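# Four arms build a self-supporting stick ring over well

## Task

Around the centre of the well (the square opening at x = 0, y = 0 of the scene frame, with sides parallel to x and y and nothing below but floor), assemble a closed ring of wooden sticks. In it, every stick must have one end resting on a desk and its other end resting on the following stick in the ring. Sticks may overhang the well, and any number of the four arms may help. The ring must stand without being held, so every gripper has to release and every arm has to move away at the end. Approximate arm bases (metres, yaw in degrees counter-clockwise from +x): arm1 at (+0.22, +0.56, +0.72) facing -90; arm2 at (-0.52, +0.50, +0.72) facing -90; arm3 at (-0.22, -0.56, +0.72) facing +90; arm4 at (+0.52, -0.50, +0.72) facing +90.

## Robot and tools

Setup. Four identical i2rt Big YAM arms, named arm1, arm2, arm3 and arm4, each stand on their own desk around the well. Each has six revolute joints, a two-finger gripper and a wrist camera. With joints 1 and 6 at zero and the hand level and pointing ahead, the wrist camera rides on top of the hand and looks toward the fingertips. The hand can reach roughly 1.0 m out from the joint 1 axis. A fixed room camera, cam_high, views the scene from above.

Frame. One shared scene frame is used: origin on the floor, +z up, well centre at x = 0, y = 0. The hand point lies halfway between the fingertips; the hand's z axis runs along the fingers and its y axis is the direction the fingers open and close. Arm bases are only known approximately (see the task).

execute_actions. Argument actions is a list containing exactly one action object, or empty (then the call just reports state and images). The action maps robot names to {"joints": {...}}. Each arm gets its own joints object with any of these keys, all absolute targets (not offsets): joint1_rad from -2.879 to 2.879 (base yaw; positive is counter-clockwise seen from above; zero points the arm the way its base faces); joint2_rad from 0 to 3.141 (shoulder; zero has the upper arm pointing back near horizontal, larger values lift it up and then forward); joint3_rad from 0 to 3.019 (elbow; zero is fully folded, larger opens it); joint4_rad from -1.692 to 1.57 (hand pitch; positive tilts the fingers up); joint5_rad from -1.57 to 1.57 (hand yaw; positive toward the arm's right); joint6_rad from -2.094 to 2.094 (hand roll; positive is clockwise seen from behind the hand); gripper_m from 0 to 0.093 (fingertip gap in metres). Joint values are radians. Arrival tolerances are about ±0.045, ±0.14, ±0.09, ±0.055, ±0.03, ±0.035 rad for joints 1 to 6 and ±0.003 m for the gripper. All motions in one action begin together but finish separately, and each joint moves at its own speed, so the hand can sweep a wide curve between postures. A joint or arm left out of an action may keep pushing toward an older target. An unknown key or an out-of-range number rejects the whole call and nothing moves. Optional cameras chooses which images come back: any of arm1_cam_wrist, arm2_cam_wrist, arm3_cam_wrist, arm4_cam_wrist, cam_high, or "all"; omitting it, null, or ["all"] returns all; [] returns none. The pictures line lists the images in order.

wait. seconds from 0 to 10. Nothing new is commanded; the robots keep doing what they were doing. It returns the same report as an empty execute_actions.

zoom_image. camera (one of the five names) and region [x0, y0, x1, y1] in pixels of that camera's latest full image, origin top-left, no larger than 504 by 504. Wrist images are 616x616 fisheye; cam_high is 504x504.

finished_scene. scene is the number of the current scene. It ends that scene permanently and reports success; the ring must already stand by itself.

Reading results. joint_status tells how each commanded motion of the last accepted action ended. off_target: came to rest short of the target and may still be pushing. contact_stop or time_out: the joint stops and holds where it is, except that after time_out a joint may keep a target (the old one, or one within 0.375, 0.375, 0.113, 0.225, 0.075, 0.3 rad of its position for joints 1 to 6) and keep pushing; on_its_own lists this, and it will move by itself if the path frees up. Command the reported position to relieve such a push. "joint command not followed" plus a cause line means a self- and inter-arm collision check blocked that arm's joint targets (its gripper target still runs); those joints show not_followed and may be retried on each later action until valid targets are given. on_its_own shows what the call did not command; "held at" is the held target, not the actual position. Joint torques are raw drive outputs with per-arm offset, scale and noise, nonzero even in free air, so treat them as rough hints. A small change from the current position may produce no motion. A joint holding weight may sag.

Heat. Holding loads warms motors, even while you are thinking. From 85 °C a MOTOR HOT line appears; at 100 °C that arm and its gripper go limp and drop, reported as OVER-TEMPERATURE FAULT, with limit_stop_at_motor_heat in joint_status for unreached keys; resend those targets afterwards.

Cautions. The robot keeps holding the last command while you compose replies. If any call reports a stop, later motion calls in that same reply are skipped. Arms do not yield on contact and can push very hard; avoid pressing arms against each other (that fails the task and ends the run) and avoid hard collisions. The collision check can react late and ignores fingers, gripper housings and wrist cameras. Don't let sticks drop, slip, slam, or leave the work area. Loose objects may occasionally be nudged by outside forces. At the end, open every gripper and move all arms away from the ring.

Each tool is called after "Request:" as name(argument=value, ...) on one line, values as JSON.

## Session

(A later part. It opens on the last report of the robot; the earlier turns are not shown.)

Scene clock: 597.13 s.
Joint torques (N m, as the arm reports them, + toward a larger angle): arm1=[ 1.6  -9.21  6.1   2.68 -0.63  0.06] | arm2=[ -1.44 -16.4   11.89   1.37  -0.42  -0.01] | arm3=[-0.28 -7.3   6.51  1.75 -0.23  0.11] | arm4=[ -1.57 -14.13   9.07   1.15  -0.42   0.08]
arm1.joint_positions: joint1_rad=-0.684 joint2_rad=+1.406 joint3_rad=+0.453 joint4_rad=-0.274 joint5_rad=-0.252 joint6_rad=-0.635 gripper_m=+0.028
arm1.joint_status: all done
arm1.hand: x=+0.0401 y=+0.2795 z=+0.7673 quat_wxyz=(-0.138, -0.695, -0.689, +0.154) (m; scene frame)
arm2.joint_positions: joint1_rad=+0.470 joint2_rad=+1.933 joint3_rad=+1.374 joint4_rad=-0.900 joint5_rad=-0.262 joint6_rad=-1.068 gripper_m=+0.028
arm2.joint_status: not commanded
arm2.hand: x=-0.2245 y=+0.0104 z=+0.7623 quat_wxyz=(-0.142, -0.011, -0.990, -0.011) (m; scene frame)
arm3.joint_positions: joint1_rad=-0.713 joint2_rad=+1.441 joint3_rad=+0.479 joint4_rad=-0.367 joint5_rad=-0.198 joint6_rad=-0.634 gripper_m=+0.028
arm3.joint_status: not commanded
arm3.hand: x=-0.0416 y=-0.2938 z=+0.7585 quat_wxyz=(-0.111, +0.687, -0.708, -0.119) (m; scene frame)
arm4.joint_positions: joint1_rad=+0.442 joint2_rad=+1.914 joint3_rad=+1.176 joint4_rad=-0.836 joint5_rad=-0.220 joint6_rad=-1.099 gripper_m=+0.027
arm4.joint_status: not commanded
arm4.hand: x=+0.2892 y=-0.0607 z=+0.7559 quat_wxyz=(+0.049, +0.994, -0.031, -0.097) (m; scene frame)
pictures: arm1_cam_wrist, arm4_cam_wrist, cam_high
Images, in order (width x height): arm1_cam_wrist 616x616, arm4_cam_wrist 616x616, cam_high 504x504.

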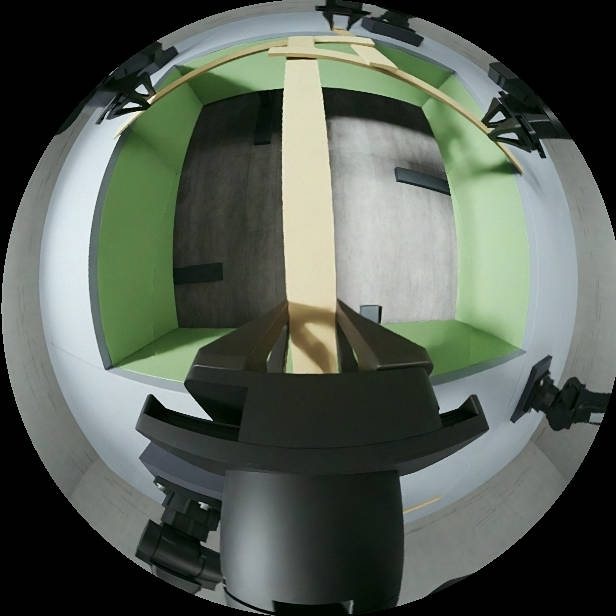

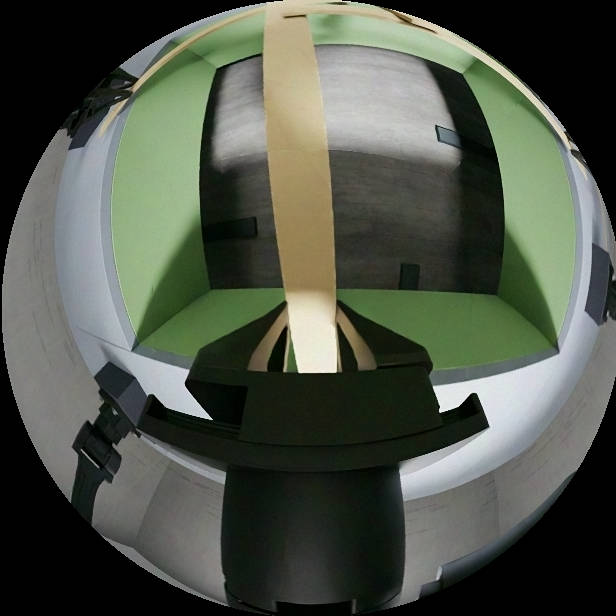

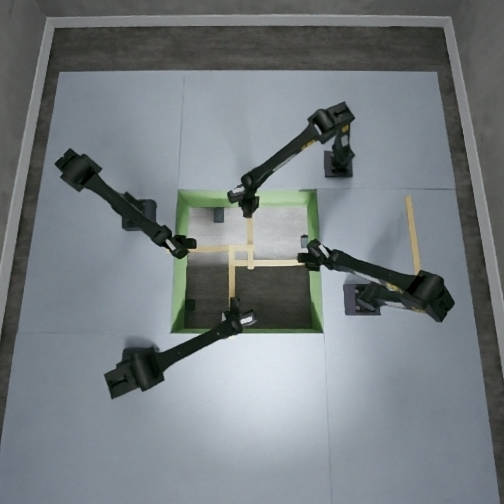

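Request:
execute_actions(actions=[{"arm1":{"joints":{"joint1_rad":-0.748,"joint2_rad":1.365,"joint3_rad":0.43,"joint4_rad":-0.285,"joint5_rad":-0.272,"joint6_rad":-0.71}},"arm2":{"joints":{"joint1_rad":0.43,"joint2_rad":1.88,"joint3_rad":1.33,"joint5_rad":-0.268,"joint6_rad":-1.12}},"arm4":{"joints":{"joint1_rad":0.411,"joint2_rad":1.99,"joint3_rad":1.30,"joint4_rad":-0.875,"joint6_rad":-1.14}}}], cameras=["cam_high","arm1_cam_wrist","arm3_cam_wrist"])

Request:
zoom_image(camera="cam_high", region=[210,225,280,285])

Request:
zoom_image(camera="arm1_cam_wrist", region=[230,10,410,80])

Request:
zoom_image(camera="arm3_cam_wrist", region=[230,10,410,80])

Scene clock: 616.70 s.
Joint torques (N m, as the arm reports them, + toward a larger angle): arm1=[ 0.64 -8.77  6.2   0.78 -0.54 -0.07] | arm2=[ -1.75 -19.71   9.02   1.11  -0.3   -0.05] | arm3=[-0.5  -7.46  6.52  1.45 -0.2   0.13] | arm4=[ -1.72 -16.14   9.69   0.05  -0.2   -0.11]
arm1.joint_positions: joint1_rad=-0.740 joint2_rad=+1.384 joint3_rad=+0.426 joint4_rad=-0.274 joint5_rad=-0.266 joint6_rad=-0.696 gripper_m=+0.028
arm1.joint_status: all done
arm1.hand: x=+0.0343 y=+0.2965 z=+0.7666 quat_wxyz=(-0.135, -0.692, -0.691, +0.159) (m; scene frame)
arm2.joint_positions: joint1_rad=+0.433 joint2_rad=+1.896 joint3_rad=+1.329 joint4_rad=-0.893 joint5_rad=-0.264 joint6_rad=-1.113 gripper_m=+0.028
arm2.joint_status: all done
arm2.hand: x=-0.2483 y=+0.0130 z=+0.7666 quat_wxyz=(-0.143, -0.007, -0.990, -0.006) (m; scene frame)
arm3.joint_positions: joint1_rad=-0.713 joint2_rad=+1.441 joint3_rad=+0.479 joint4_rad=-0.362 joint5_rad=-0.199 joint6_rad=-0.634 gripper_m=+0.028
arm3.joint_status: not commanded
arm3.hand: x=-0.0410 y=-0.2928 z=+0.7588 quat_wxyz=(-0.113, +0.687, -0.708, -0.120) (m; scene frame)
arm4.joint_positions: joint1_rad=+0.416 joint2_rad=+1.959 joint3_rad=+1.271 joint4_rad=-0.873 joint5_rad=-0.228 joint6_rad=-1.129 gripper_m=+0.027
arm4.joint_status: all done
arm4.hand: x=+0.2876 y=-0.0273 z=+0.7617 quat_wxyz=(+0.042, +0.993, -0.028, -0.105) (m; scene frame)
pictures: arm1_cam_wrist, arm3_cam_wrist, cam_high
Images, in order (width x height): arm1_cam_wrist 616x616, arm3_cam_wrist 616x616, cam_high 504x504.

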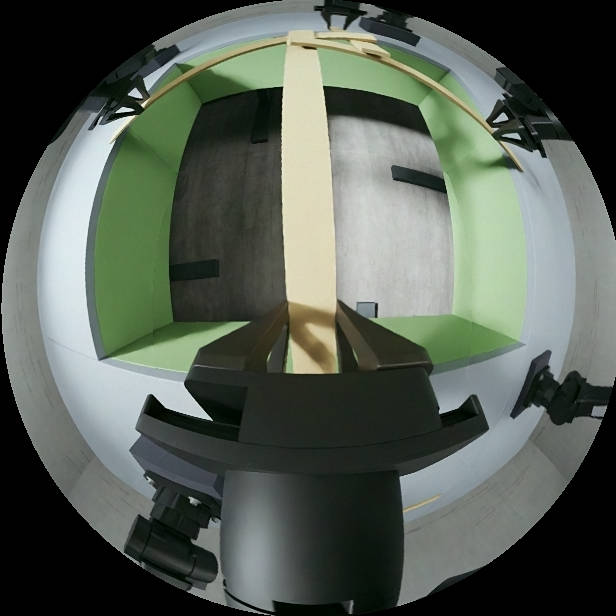

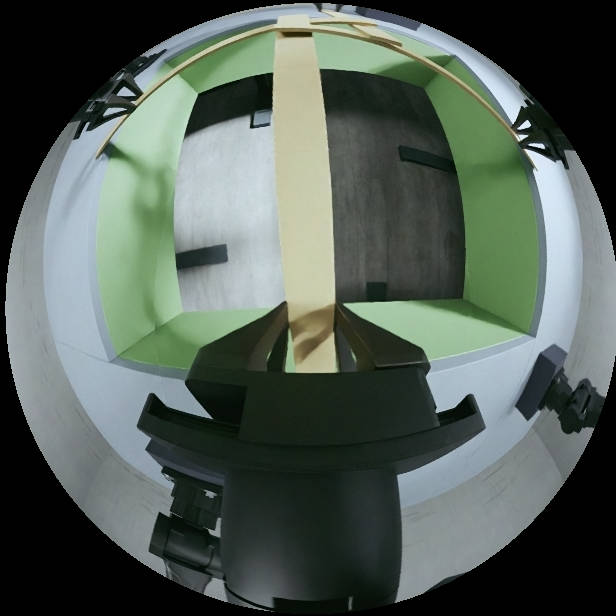

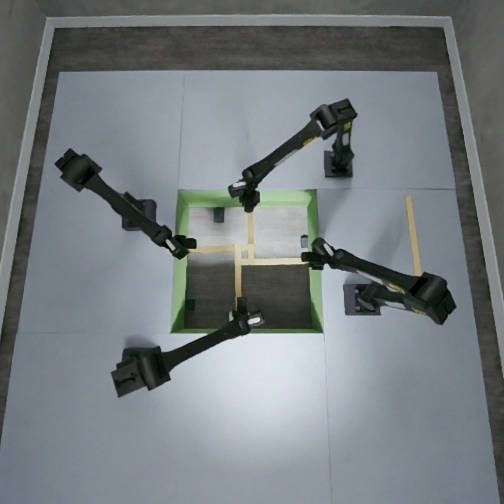

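Region (210, 225, 280, 285) of cam_high's 504x504 image, scaled by 7.200, with more detail than that image has; it fills the top 432 rows of this view, and the rest is white.

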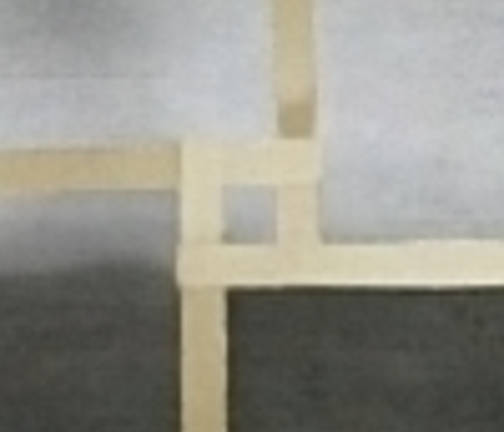

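Region (230, 10, 410, 80) of arm1_cam_wrist's 616x616 image, scaled by 2.800, with more detail than that image has.

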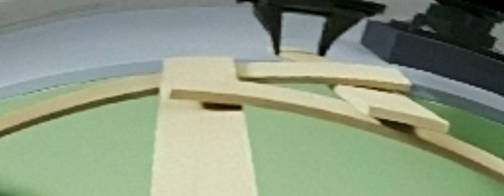

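Region (230, 10, 410, 80) of arm3_cam_wrist's 616x616 image, scaled by 2.800, with more detail than that image has.

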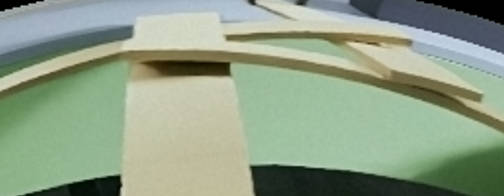

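Request:
execute_actions(actions=[{"arm1":{"joints":{"joint2_rad":1.435,"joint4_rad":-0.335,"joint5_rad":-0.215}},"arm3":{"joints":{"joint2_rad":1.47,"joint4_rad":-0.41,"joint5_rad":-0.164}},"arm2":{"joints":{"joint1_rad":0.458,"joint2_rad":1.935,"joint4_rad":-0.924,"joint5_rad":-0.2,"joint6_rad":-1.085}},"arm4":{"joints":{"joint2_rad":2.005,"joint4_rad":-0.886,"joint5_rad":-0.2}}}], cameras=["cam_high","arm1_cam_wrist","arm3_cam_wrist"])

Request:
zoom_image(camera="cam_high", region=[210,225,280,285])

Request:
zoom_image(camera="arm1_cam_wrist", region=[230,0,410,70])

Request:
zoom_image(camera="arm3_cam_wrist", region=[230,0,410,70])

Scene clock: 627.97 s.
Joint torques (N m, as the arm reports them, + toward a larger angle): arm1=[ 0.59 -5.91  5.89  0.17  0.15  0.02] | arm2=[ -0.91 -16.4    8.86   0.21  -0.1    0.18] | arm3=[-0.4  -6.23  6.17  0.02  0.03  0.12] | arm4=[ -1.7  -15.13   9.58  -0.18   0.     0.05]
arm1.joint_positions: joint1_rad=-0.740 joint2_rad=+1.418 joint3_rad=+0.426 joint4_rad=-0.313 joint5_rad=-0.224 joint6_rad=-0.706 gripper_m=+0.028
arm1.joint_status: all done
arm1.hand: x=+0.0384 y=+0.3115 z=+0.7524 quat_wxyz=(-0.112, -0.699, -0.695, +0.125) (m; scene frame)
arm2.joint_positions: joint1_rad=+0.457 joint2_rad=+1.907 joint3_rad=+1.329 joint4_rad=-0.914 joint5_rad=-0.201 joint6_rad=-1.103 gripper_m=+0.028
arm2.joint_status: all done
arm2.hand: x=-0.2492 y=+0.0202 z=+0.7579 quat_wxyz=(-0.108, -0.004, -0.994, -0.008) (m; scene frame)
arm3.joint_positions: joint1_rad=-0.713 joint2_rad=+1.463 joint3_rad=+0.479 joint4_rad=-0.397 joint5_rad=-0.168 joint6_rad=-0.634 gripper_m=+0.028
arm3.joint_status: all done
arm3.hand: x=-0.0445 y=-0.3051 z=+0.7493 quat_wxyz=(-0.087, +0.687, -0.714, -0.102) (m; scene frame)
arm4.joint_positions: joint1_rad=+0.416 joint2_rad=+1.970 joint3_rad=+1.273 joint4_rad=-0.877 joint5_rad=-0.206 joint6_rad=-1.145 gripper_m=+0.027
arm4.joint_status: all done
arm4.hand: x=+0.2916 y=-0.0275 z=+0.7559 quat_wxyz=(+0.043, +0.995, -0.021, -0.093) (m; scene frame)
pictures: arm1_cam_wrist, arm3_cam_wrist, cam_high
Images, in order (width x height): arm1_cam_wrist 616x616, arm3_cam_wrist 616x616, cam_high 504x504.

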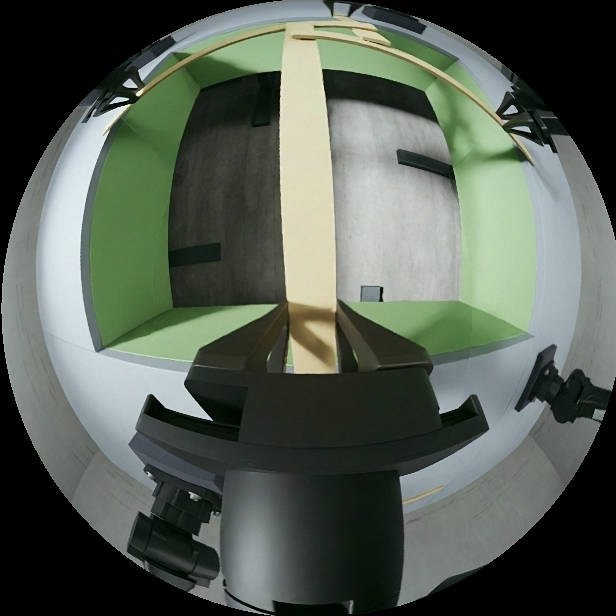

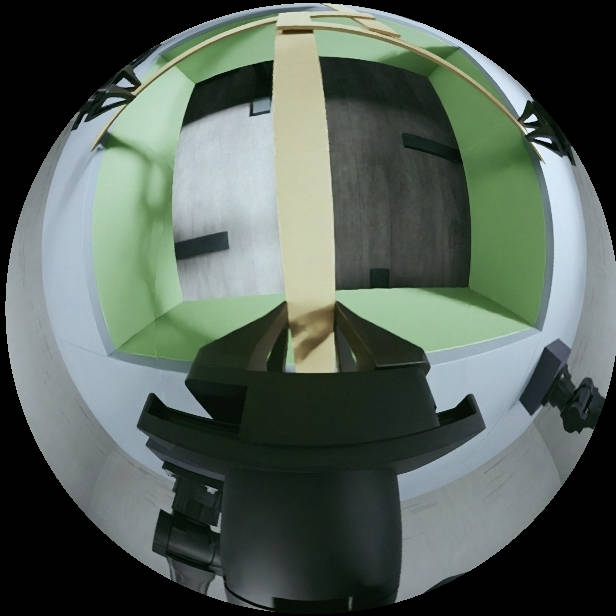

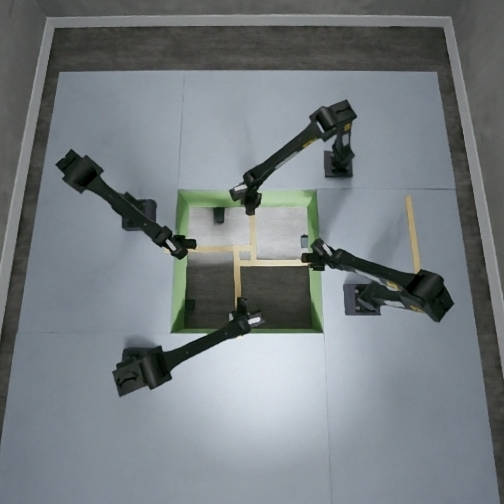

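Region (210, 225, 280, 285) of cam_high's 504x504 image, scaled by 7.200, with more detail than that image has; it fills the top 432 rows of this view, and the rest is white.

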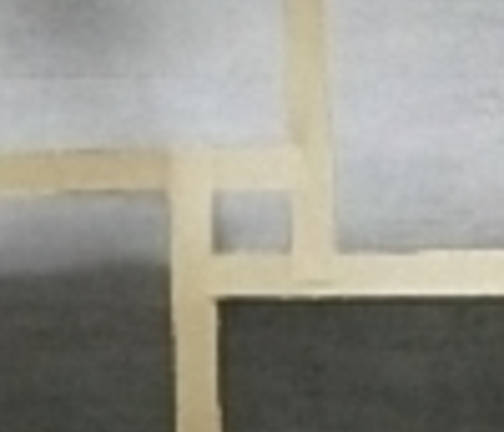

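Region (230, 0, 410, 70) of arm1_cam_wrist's 616x616 image, scaled by 2.800, with more detail than that image has.

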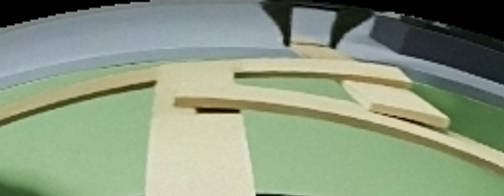

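Region (230, 0, 410, 70) of arm3_cam_wrist's 616x616 image, scaled by 2.800, with more detail than that image has.

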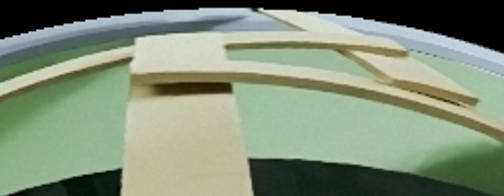

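Request:
execute_actions(actions=[{"arm1":{"joints":{"joint2_rad":1.465,"joint3_rad":0.495}},"arm3":{"joints":{"joint2_rad":1.505,"joint3_rad":0.55}}}], cameras=["cam_high","arm1_cam_wrist","arm3_cam_wrist"])

Request:
zoom_image(camera="cam_high", region=[210,225,280,285])

Request:
zoom_image(camera="arm1_cam_wrist", region=[230,0,410,70])

Request:
zoom_image(camera="arm3_cam_wrist", region=[230,0,410,70])

Scene clock: 638.80 s.
Joint torques (N m, as the arm reports them, + toward a larger angle): arm1=[ 0.56 -6.82  8.72  0.45 -0.06  0.15] | arm2=[ -0.8  -15.79   9.02   0.2   -0.12   0.21] | arm3=[-0.33 -6.97  8.98  0.45 -0.06  0.13] | arm4=[ -1.88 -15.93   9.54  -0.19  -0.13   0.09]
arm1.joint_positions: joint1_rad=-0.740 joint2_rad=+1.451 joint3_rad=+0.453 joint4_rad=-0.321 joint5_rad=-0.220 joint6_rad=-0.719 gripper_m=+0.028
arm1.joint_status: all done
arm1.hand: x=+0.0328 y=+0.3065 z=+0.7497 quat_wxyz=(-0.109, -0.697, -0.699, +0.119) (m; scene frame)
arm2.joint_positions: joint1_rad=+0.457 joint2_rad=+1.907 joint3_rad=+1.327 joint4_rad=-0.915 joint5_rad=-0.201 joint6_rad=-1.102 gripper_m=+0.028
arm2.joint_status: not commanded
arm2.hand: x=-0.2498 y=+0.0214 z=+0.7569 quat_wxyz=(-0.107, -0.004, -0.994, -0.010) (m; scene frame)
arm3.joint_positions: joint1_rad=-0.713 joint2_rad=+1.497 joint3_rad=+0.504 joint4_rad=-0.409 joint5_rad=-0.165 joint6_rad=-0.636 gripper_m=+0.028
arm3.joint_status: all done
arm3.hand: x=-0.0412 y=-0.3017 z=+0.7451 quat_wxyz=(-0.077, +0.688, -0.715, -0.099) (m; scene frame)
arm4.joint_positions: joint1_rad=+0.416 joint2_rad=+1.972 joint3_rad=+1.273 joint4_rad=-0.879 joint5_rad=-0.202 joint6_rad=-1.148 gripper_m=+0.027
arm4.joint_status: not commanded
arm4.hand: x=+0.2924 y=-0.0279 z=+0.7550 quat_wxyz=(+0.044, +0.995, -0.020, -0.091) (m; scene frame)
pictures: arm1_cam_wrist, arm3_cam_wrist, cam_high
Images, in order (width x height): arm1_cam_wrist 616x616, arm3_cam_wrist 616x616, cam_high 504x504.

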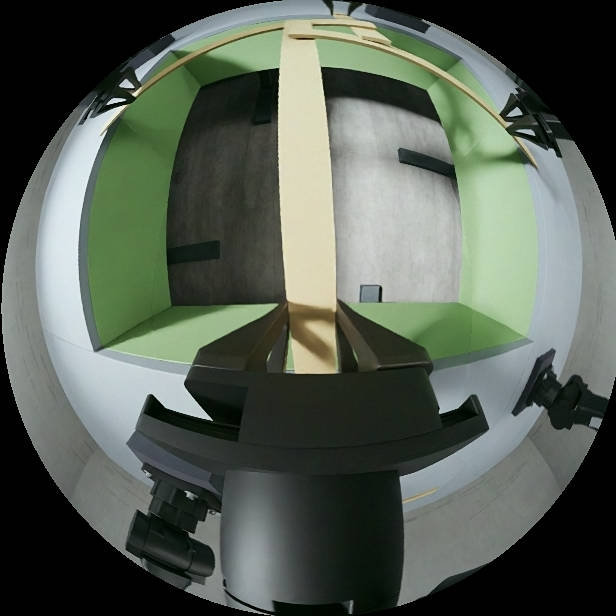

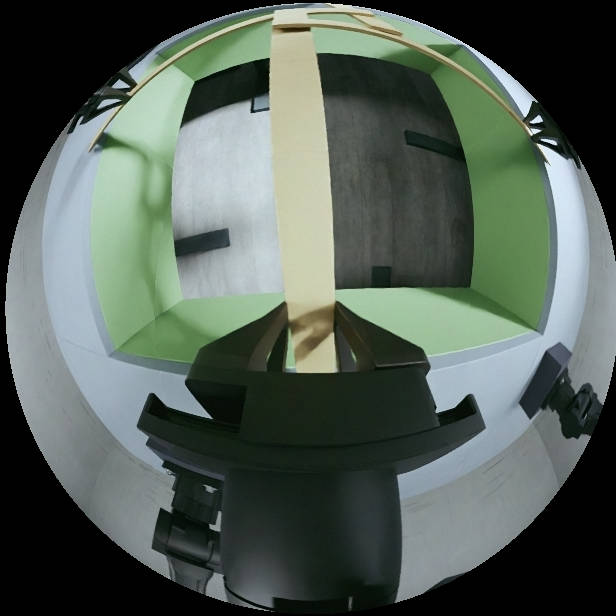

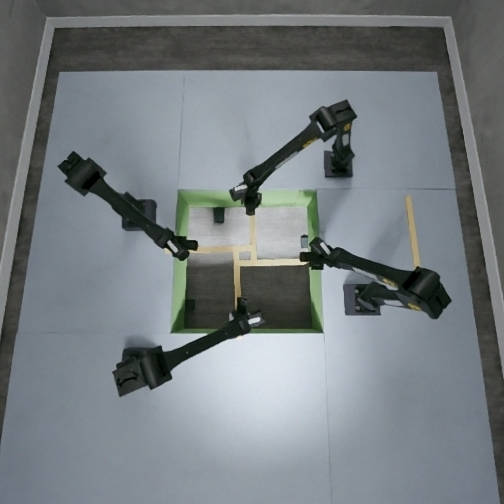

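Region (210, 225, 280, 285) of cam_high's 504x504 image, scaled by 7.200, with more detail than that image has; it fills the top 432 rows of this view, and the rest is white.

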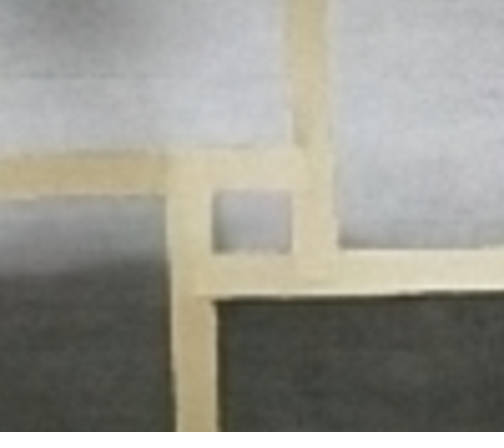

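Region (230, 0, 410, 70) of arm1_cam_wrist's 616x616 image, scaled by 2.800, with more detail than that image has.

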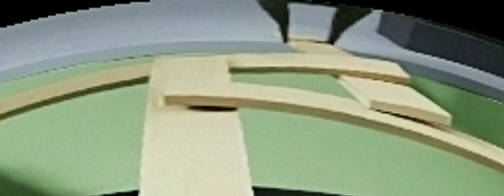

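Region (230, 0, 410, 70) of arm3_cam_wrist's 616x616 image, scaled by 2.800, with more detail than that image has.

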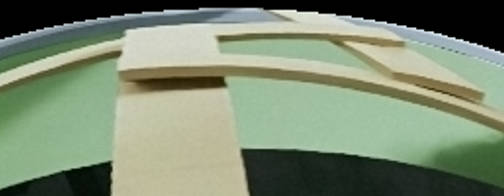

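Request:
execute_actions(actions=[{"arm2":{"joints":{"joint1_rad":0.446,"joint2_rad":1.955,"joint3_rad":1.39,"joint4_rad":-0.93,"joint6_rad":-1.12}},"arm4":{"joints":{"joint1_rad":0.408,"joint2_rad":2.02,"joint3_rad":1.33,"joint4_rad":-0.89,"joint6_rad":-1.16}}}], cameras=["cam_high","arm2_cam_wrist","arm4_cam_wrist"])

Request:
zoom_image(camera="cam_high", region=[225,235,265,275])

Request:
zoom_image(camera="arm2_cam_wrist", region=[230,0,430,70])

Request:
zoom_image(camera="arm4_cam_wrist", region=[230,0,430,70])

Scene clock: 647.53 s.
Joint torques (N m, as the arm reports them, + toward a larger angle): arm1=[ 0.54 -6.7   8.67  0.49 -0.06  0.16] | arm2=[ -1.51 -15.32  12.67   0.38  -0.14   0.01] | arm3=[-0.48 -6.91  8.86  0.48 -0.04  0.14] | arm4=[ -2.15 -15.32  10.68   0.26  -0.24   0.  ]
arm1.joint_positions: joint1_rad=-0.740 joint2_rad=+1.451 joint3_rad=+0.453 joint4_rad=-0.322 joint5_rad=-0.220 joint6_rad=-0.719 gripper_m=+0.028
arm1.joint_status: not commanded
arm1.hand: x=+0.0329 y=+0.3067 z=+0.7496 quat_wxyz=(-0.109, -0.697, -0.699, +0.119) (m; scene frame)
arm2.joint_positions: joint1_rad=+0.454 joint2_rad=+1.917 joint3_rad=+1.343 joint4_rad=-0.926 joint5_rad=-0.199 joint6_rad=-1.121 gripper_m=+0.028
arm2.joint_status: all done
arm2.hand: x=-0.2494 y=+0.0173 z=+0.7569 quat_wxyz=(-0.106, +0.004, -0.994, -0.010) (m; scene frame)
arm3.joint_positions: joint1_rad=-0.713 joint2_rad=+1.497 joint3_rad=+0.504 joint4_rad=-0.409 joint5_rad=-0.165 joint6_rad=-0.637 gripper_m=+0.028
arm3.joint_status: not commanded
arm3.hand: x=-0.0412 y=-0.3017 z=+0.7451 quat_wxyz=(-0.077, +0.688, -0.715, -0.099) (m; scene frame)
arm4.joint_positions: joint1_rad=+0.416 joint2_rad=+1.980 joint3_rad=+1.289 joint4_rad=-0.895 joint5_rad=-0.199 joint6_rad=-1.159 gripper_m=+0.027
arm4.joint_status: all done
arm4.hand: x=+0.2920 y=-0.0255 z=+0.7552 quat_wxyz=(+0.047, +0.995, -0.015, -0.088) (m; scene frame)
pictures: arm2_cam_wrist, arm4_cam_wrist, cam_high
Images, in order (width x height): arm2_cam_wrist 616x616, arm4_cam_wrist 616x616, cam_high 504x504.

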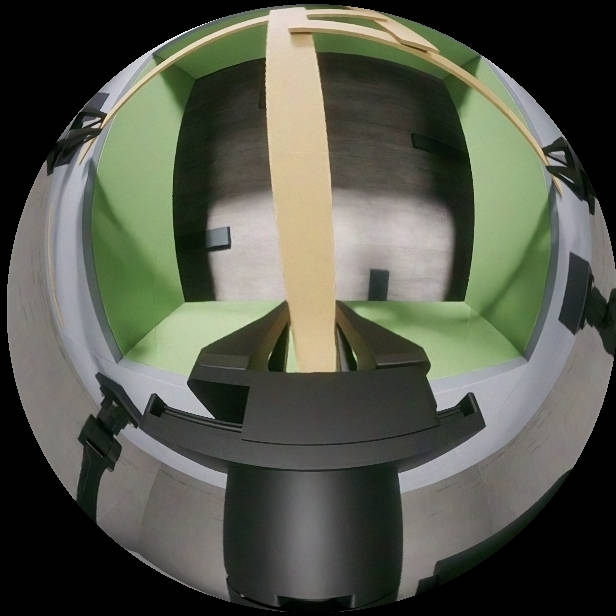

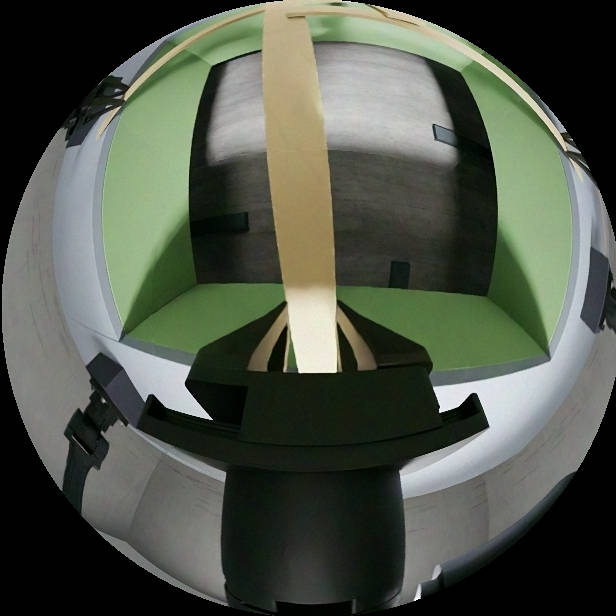

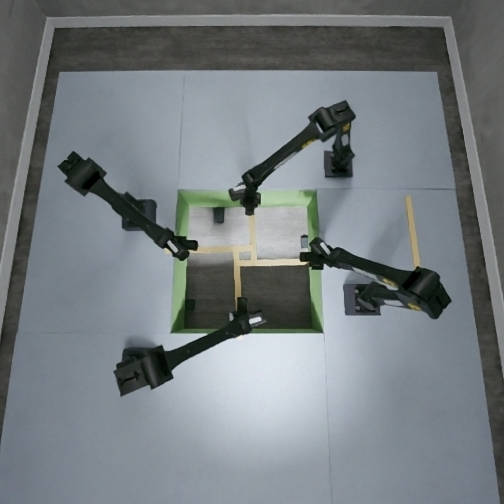

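Region (225, 235, 265, 275) of cam_high's 504x504 image, scaled by 12.600, with more detail than that image has.

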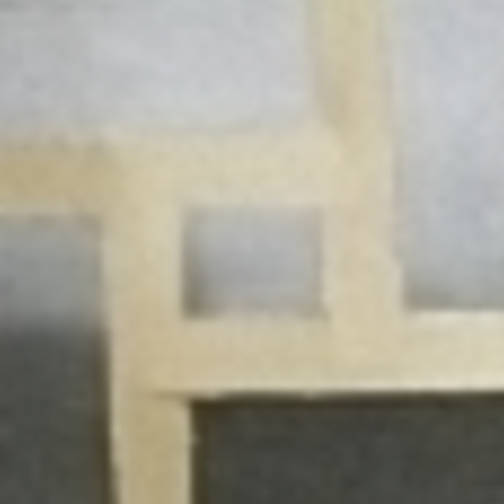

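Region (230, 0, 430, 70) of arm2_cam_wrist's 616x616 image, scaled by 2.520, with more detail than that image has; it fills the top 176 rows of this view, and the rest is white.

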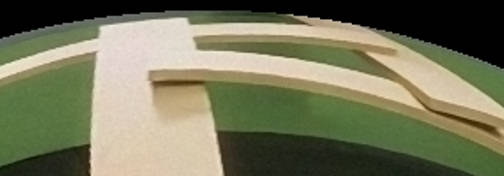

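Region (230, 0, 430, 70) of arm4_cam_wrist's 616x616 image, scaled by 2.520, with more detail than that image has; it fills the top 176 rows of this view, and the rest is white.

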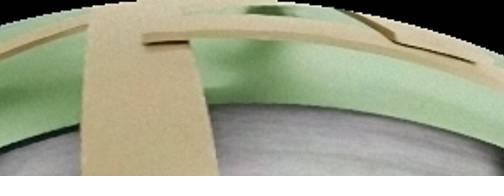

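Request:
execute_actions(actions=[{"arm1":{"joints":{"joint2_rad":1.48,"joint3_rad":0.525}},"arm3":{"joints":{"joint2_rad":1.515,"joint3_rad":0.58}}}], cameras=["cam_high","arm2_cam_wrist","arm4_cam_wrist"])

Request:
zoom_image(camera="arm2_cam_wrist", region=[230,0,430,70])

Request:
zoom_image(camera="arm4_cam_wrist", region=[230,0,430,70])

Request:
zoom_image(camera="cam_high", region=[225,235,265,275])

Scene clock: 654.20 s.
Joint torques (N m, as the arm reports them, + toward a larger angle): arm1=[ 0.59 -7.05  9.28  0.71 -0.07  0.28] | arm2=[ -1.93 -15.17  12.49   0.29  -0.15   0.06] | arm3=[-0.22 -7.78  9.6   0.64 -0.07  0.29] | arm4=[ -2.06 -15.54  10.58   0.42  -0.22   0.  ]
arm1.joint_positions: joint1_rad=-0.740 joint2_rad=+1.465 joint3_rad=+0.475 joint4_rad=-0.326 joint5_rad=-0.220 joint6_rad=-0.732 gripper_m=+0.028
arm1.joint_status: all done
arm1.hand: x=+0.0267 y=+0.3000 z=+0.7513 quat_wxyz=(-0.108, -0.692, -0.703, +0.122) (m; scene frame)
arm2.joint_positions: joint1_rad=+0.454 joint2_rad=+1.918 joint3_rad=+1.345 joint4_rad=-0.926 joint5_rad=-0.199 joint6_rad=-1.124 gripper_m=+0.028
arm2.joint_status: not commanded
arm2.hand: x=-0.2491 y=+0.0166 z=+0.7574 quat_wxyz=(-0.106, +0.005, -0.994, -0.010) (m; scene frame)
arm3.joint_positions: joint1_rad=-0.713 joint2_rad=+1.513 joint3_rad=+0.525 joint4_rad=-0.413 joint5_rad=-0.165 joint6_rad=-0.647 gripper_m=+0.028
arm3.joint_status: all done
arm3.hand: x=-0.0358 y=-0.2952 z=+0.7459 quat_wxyz=(-0.078, +0.692, -0.711, -0.099) (m; scene frame)
arm4.joint_positions: joint1_rad=+0.416 joint2_rad=+1.980 joint3_rad=+1.290 joint4_rad=-0.897 joint5_rad=-0.199 joint6_rad=-1.160 gripper_m=+0.027
arm4.joint_status: not commanded
arm4.hand: x=+0.2921 y=-0.0252 z=+0.7555 quat_wxyz=(+0.047, +0.995, -0.015, -0.088) (m; scene frame)
pictures: arm2_cam_wrist, arm4_cam_wrist, cam_high
Images, in order (width x height): arm2_cam_wrist 616x616, arm4_cam_wrist 616x616, cam_high 504x504.

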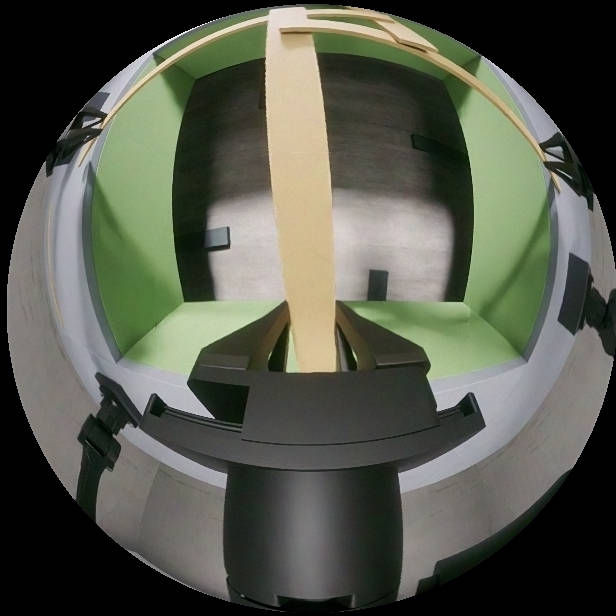

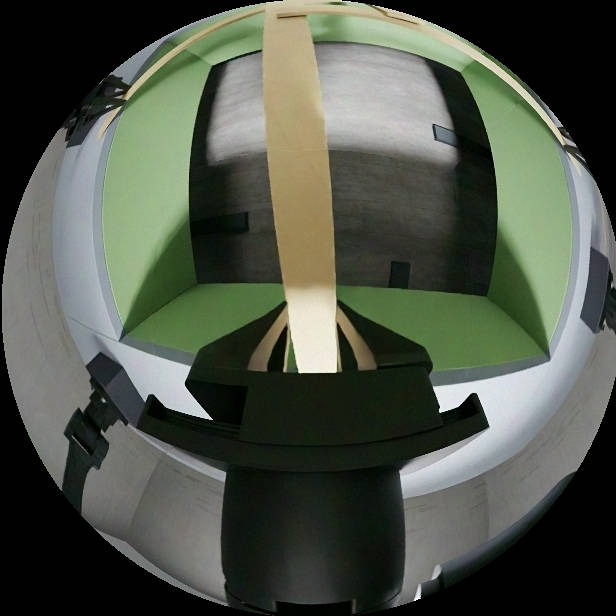

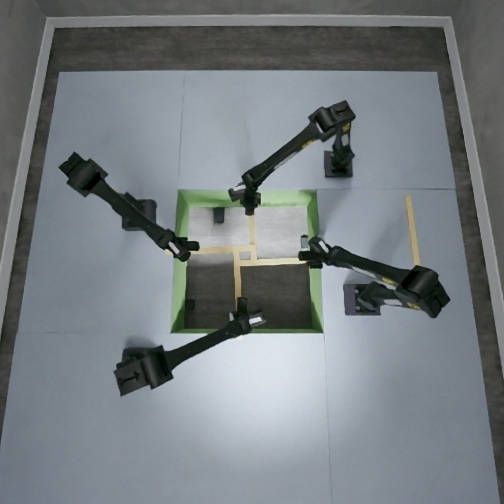

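Region (230, 0, 430, 70) of arm2_cam_wrist's 616x616 image, scaled by 2.520, with more detail than that image has; it fills the top 176 rows of this view, and the rest is white.

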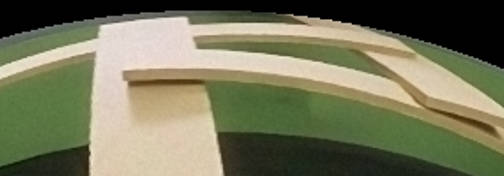

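Region (230, 0, 430, 70) of arm4_cam_wrist's 616x616 image, scaled by 2.520, with more detail than that image has; it fills the top 176 rows of this view, and the rest is white.

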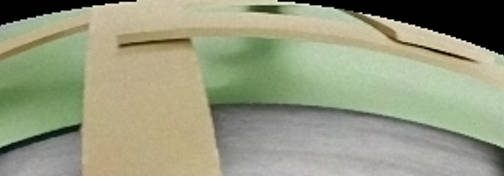

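Region (225, 235, 265, 275) of cam_high's 504x504 image, scaled by 12.600, with more detail than that image has.

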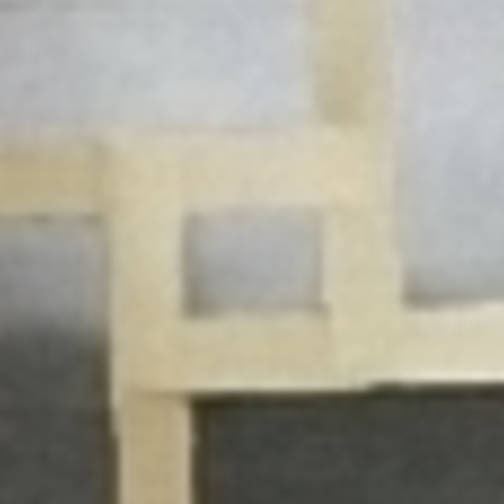

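Request:
execute_actions(actions=[{"arm1":{"joints":{"gripper_m":0.045}},"arm2":{"joints":{"gripper_m":0.045}},"arm3":{"joints":{"gripper_m":0.045}},"arm4":{"joints":{"gripper_m":0.045}}}])

Request:
zoom_image(camera="cam_high", region=[150,170,350,350])

Scene clock: 657.73 s.
Joint torques (N m, as the arm reports them, + toward a larger angle): arm1=[ 0.45 -7.32  7.76  0.71 -0.08  0.2 ] | arm2=[ -1.78 -15.71  12.03   0.38  -0.13   0.05] | arm3=[-0.45 -7.84  7.81  0.77 -0.08  0.12] | arm4=[ -1.84 -18.01  10.     0.28  -0.23  -0.01]
arm1.joint_positions: joint1_rad=-0.740 joint2_rad=+1.465 joint3_rad=+0.498 joint4_rad=-0.326 joint5_rad=-0.219 joint6_rad=-0.724 gripper_m=+0.045
arm1.joint_status: all done
arm1.hand: x=+0.0181 y=+0.2908 z=+0.7576 quat_wxyz=(-0.109, -0.693, -0.701, +0.133) (m; scene frame)
arm2.joint_positions: joint1_rad=+0.454 joint2_rad=+1.919 joint3_rad=+1.352 joint4_rad=-0.926 joint5_rad=-0.200 joint6_rad=-1.124 gripper_m=+0.045
arm2.joint_status: all done
arm2.hand: x=-0.2479 y=+0.0142 z=+0.7591 quat_wxyz=(-0.107, +0.006, -0.994, -0.007) (m; scene frame)
arm3.joint_positions: joint1_rad=-0.713 joint2_rad=+1.513 joint3_rad=+0.552 joint4_rad=-0.413 joint5_rad=-0.165 joint6_rad=-0.635 gripper_m=+0.045
arm3.joint_status: all done
arm3.hand: x=-0.0263 y=-0.2839 z=+0.7530 quat_wxyz=(-0.091, +0.687, -0.714, -0.101) (m; scene frame)
arm4.joint_positions: joint1_rad=+0.416 joint2_rad=+2.004 joint3_rad=+1.295 joint4_rad=-0.897 joint5_rad=-0.200 joint6_rad=-1.160 gripper_m=+0.045
arm4.joint_status: all done
arm4.hand: x=+0.2929 y=-0.0268 z=+0.7452 quat_wxyz=(+0.056, +0.995, -0.016, -0.084) (m; scene frame)
pictures: arm1_cam_wrist, arm2_cam_wrist, arm3_cam_wrist, arm4_cam_wrist, cam_high
Images, in order (width x height): arm1_cam_wrist 616x616, arm2_cam_wrist 616x616, arm3_cam_wrist 616x616, arm4_cam_wrist 616x616, cam_high 504x504.

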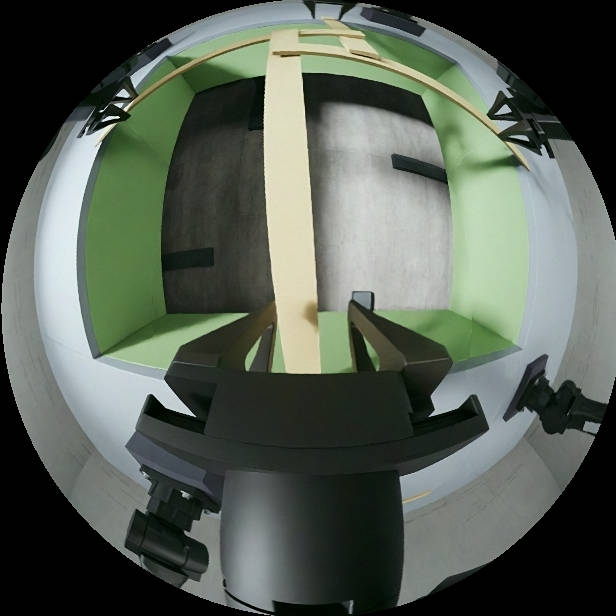

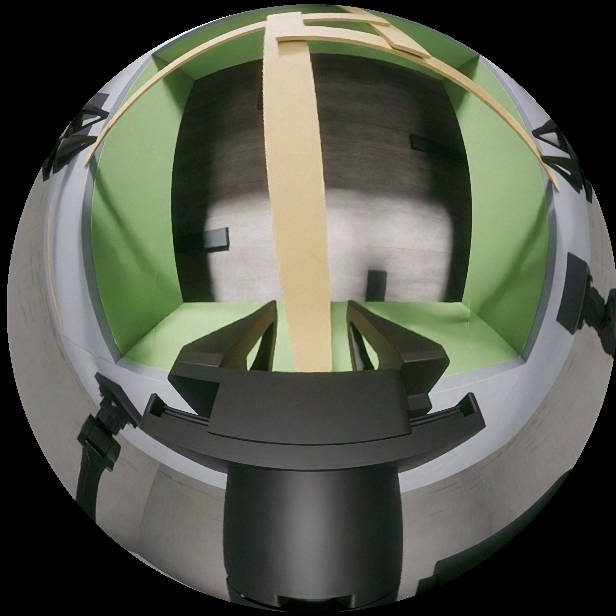

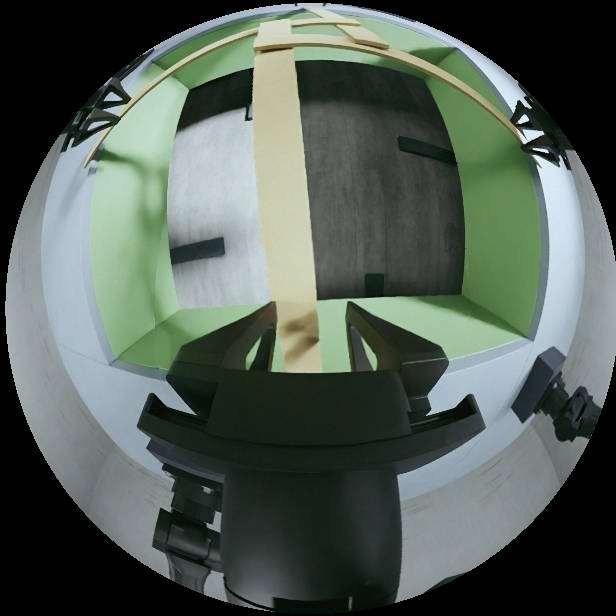

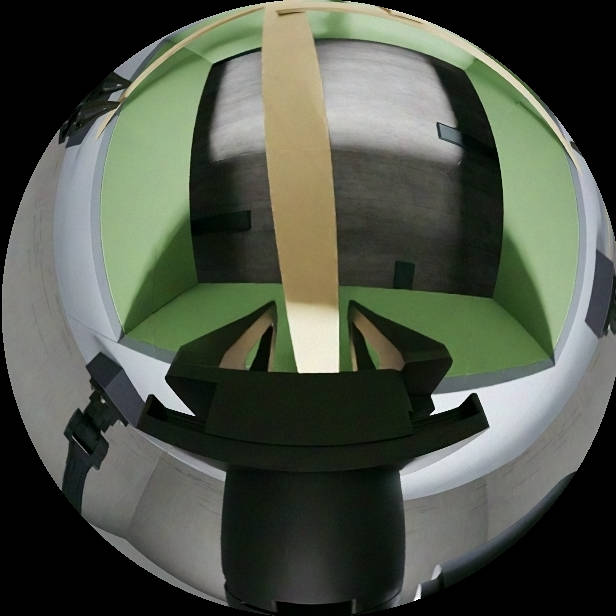

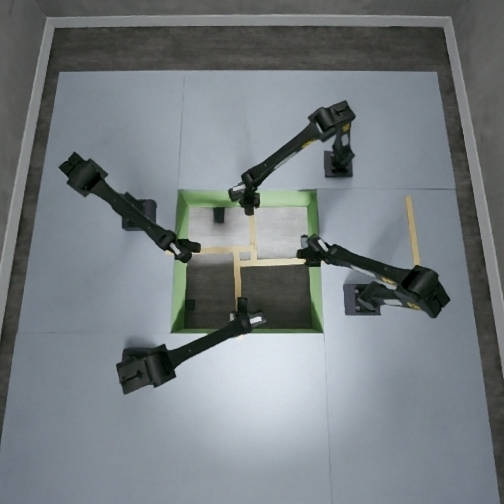

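Region (150, 170, 350, 350) of cam_high's 504x504 image, scaled by 2.520, with more detail than that image has; it fills the top 454 rows of this view, and the rest is white.

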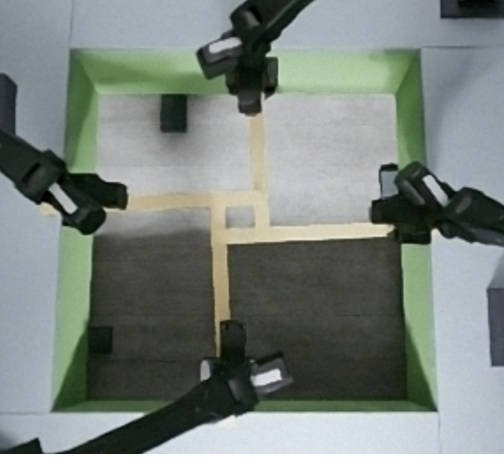

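Request:
execute_actions(actions=[{"arm1":{"joints":{"gripper_m":0.085,"joint3_rad":0.48}},"arm2":{"joints":{"gripper_m":0.085,"joint2_rad":1.91,"joint3_rad":1.35}},"arm3":{"joints":{"gripper_m":0.085,"joint3_rad":0.535}},"arm4":{"joints":{"gripper_m":0.085,"joint2_rad":1.98,"joint3_rad":1.295}}}], cameras=["cam_high","arm1_cam_wrist","arm3_cam_wrist"])

Request:
execute_actions(actions=[{"arm1":{"joints":{"joint2_rad":1.1}},"arm2":{"joints":{"joint2_rad":1.65}},"arm3":{"joints":{"joint2_rad":1.15}},"arm4":{"joints":{"joint2_rad":1.72}}}], cameras=["cam_high"])

Scene clock: 663.47 s.
Joint torques (N m, as the arm reports them, + toward a larger angle): arm1=[ 0.51 -7.2   5.55  0.71 -0.1   0.2 ] | arm2=[ -1.67 -19.54   8.66   0.4   -0.12   0.06] | arm3=[-0.31 -7.96  5.83  0.67 -0.09  0.15] | arm4=[ -2.1  -20.39   7.3    0.35  -0.24  -0.03]
arm1.joint_positions: joint1_rad=-0.740 joint2_rad=+1.465 joint3_rad=+0.481 joint4_rad=-0.326 joint5_rad=-0.219 joint6_rad=-0.724 gripper_m=+0.085
arm1.joint_status: all done
arm1.hand: x=+0.0245 y=+0.2977 z=+0.7528 quat_wxyz=(-0.109, -0.694, -0.700, +0.124) (m; scene frame)
arm2.joint_positions: joint1_rad=+0.454 joint2_rad=+1.919 joint3_rad=+1.352 joint4_rad=-0.926 joint5_rad=-0.200 joint6_rad=-1.124 gripper_m=+0.085
arm2.joint_status: all done
arm2.hand: x=-0.2479 y=+0.0142 z=+0.7591 quat_wxyz=(-0.107, +0.006, -0.994, -0.007) (m; scene frame)
arm3.joint_positions: joint1_rad=-0.713 joint2_rad=+1.513 joint3_rad=+0.534 joint4_rad=-0.413 joint5_rad=-0.165 joint6_rad=-0.634 gripper_m=+0.085
arm3.joint_status: all done
arm3.hand: x=-0.0327 y=-0.2915 z=+0.7482 quat_wxyz=(-0.082, +0.687, -0.715, -0.100) (m; scene frame)
arm4.joint_positions: joint1_rad=+0.416 joint2_rad=+1.993 joint3_rad=+1.295 joint4_rad=-0.897 joint5_rad=-0.200 joint6_rad=-1.160 gripper_m=+0.085
arm4.joint_status: all done
arm4.hand: x=+0.2922 y=-0.0251 z=+0.7505 quat_wxyz=(+0.051, +0.995, -0.015, -0.086) (m; scene frame)
pictures: arm1_cam_wrist, arm3_cam_wrist, cam_high
Images, in order (width x height): arm1_cam_wrist 616x616, arm3_cam_wrist 616x616, cam_high 504x504.

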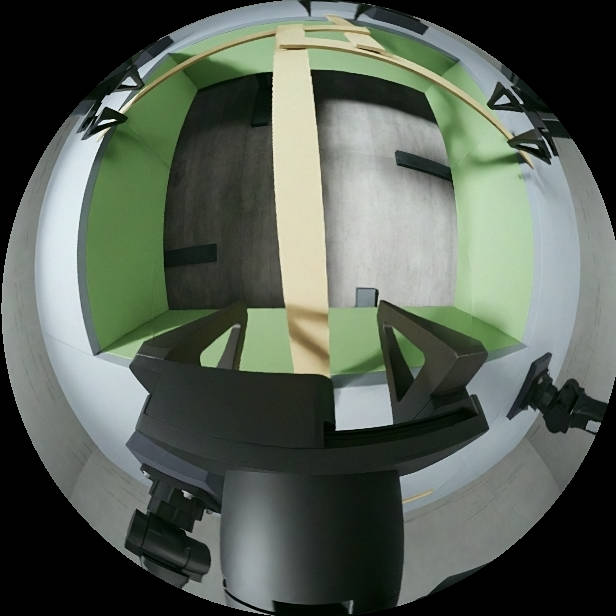

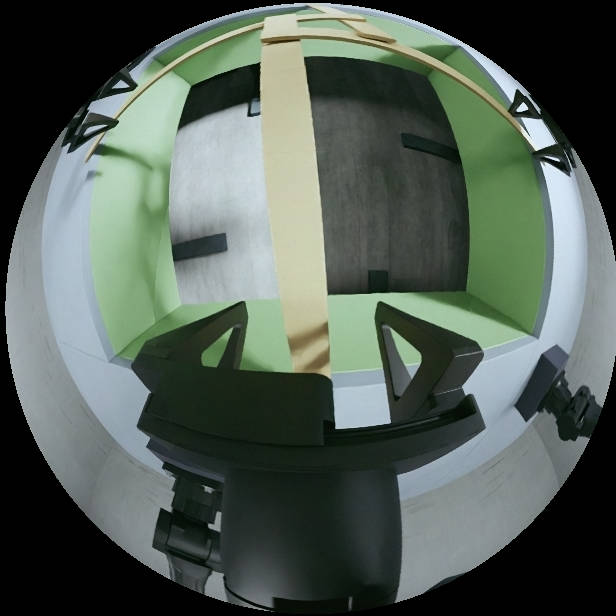

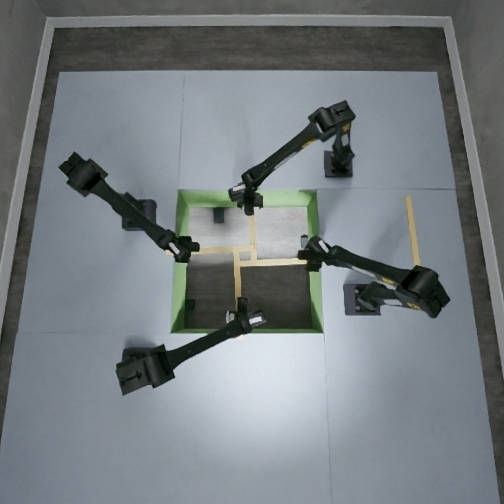

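Scene clock: 664.70 s.
Joint torques (N m, as the arm reports them, + toward a larger angle): arm1=[ 0.68 -4.95  8.54  1.32 -0.07  0.22] | arm2=[ -1.71 -13.29  11.34   0.88  -0.12   0.09] | arm3=[-0.44 -3.61  8.68  1.44 -0.05  0.17] | arm4=[ -1.85 -15.82   9.98   0.83  -0.21   0.01]
arm1.joint_positions: joint1_rad=-0.740 joint2_rad=+1.094 joint3_rad=+0.477 joint4_rad=-0.326 joint5_rad=-0.219 joint6_rad=-0.724 gripper_m=+0.085
arm1.joint_status: all done
arm1.hand: x=-0.0008 y=+0.2683 z=+0.8718 quat_wxyz=(-0.113, -0.651, -0.687, +0.302) (m; scene frame)
arm2.joint_positions: joint1_rad=+0.454 joint2_rad=+1.622 joint3_rad=+1.339 joint4_rad=-0.926 joint5_rad=-0.200 joint6_rad=-1.124 gripper_m=+0.085
arm2.joint_status: all done
arm2.hand: x=-0.2455 y=+0.0091 z=+0.9144 quat_wxyz=(-0.167, +0.020, -0.978, +0.120) (m; scene frame)
arm3.joint_positions: joint1_rad=-0.713 joint2_rad=+1.140 joint3_rad=+0.530 joint4_rad=-0.413 joint5_rad=-0.165 joint6_rad=-0.634 gripper_m=+0.085
arm3.joint_status: all done
arm3.hand: x=-0.0058 y=-0.2614 z=+0.8692 quat_wxyz=(-0.262, +0.673, -0.681, -0.119) (m; scene frame)
arm4.joint_positions: joint1_rad=+0.416 joint2_rad=+1.706 joint3_rad=+1.285 joint4_rad=-0.897 joint5_rad=-0.200 joint6_rad=-1.160 gripper_m=+0.085
arm4.joint_status: all done
arm4.hand: x=+0.2831 y=-0.0029 z=+0.8958 quat_wxyz=(-0.076, +0.987, -0.001, -0.139) (m; scene frame)
pictures: cam_high
Images, in order (width x height): cam_high 504x504.

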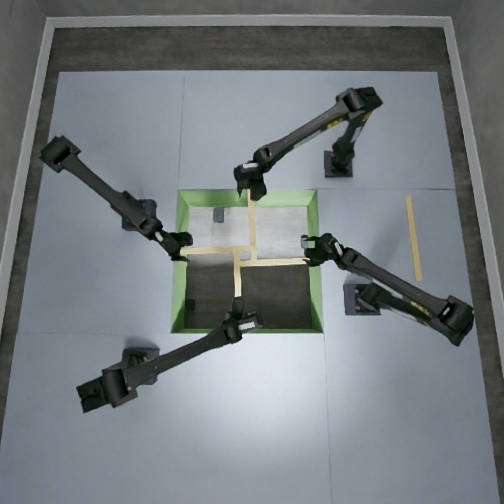

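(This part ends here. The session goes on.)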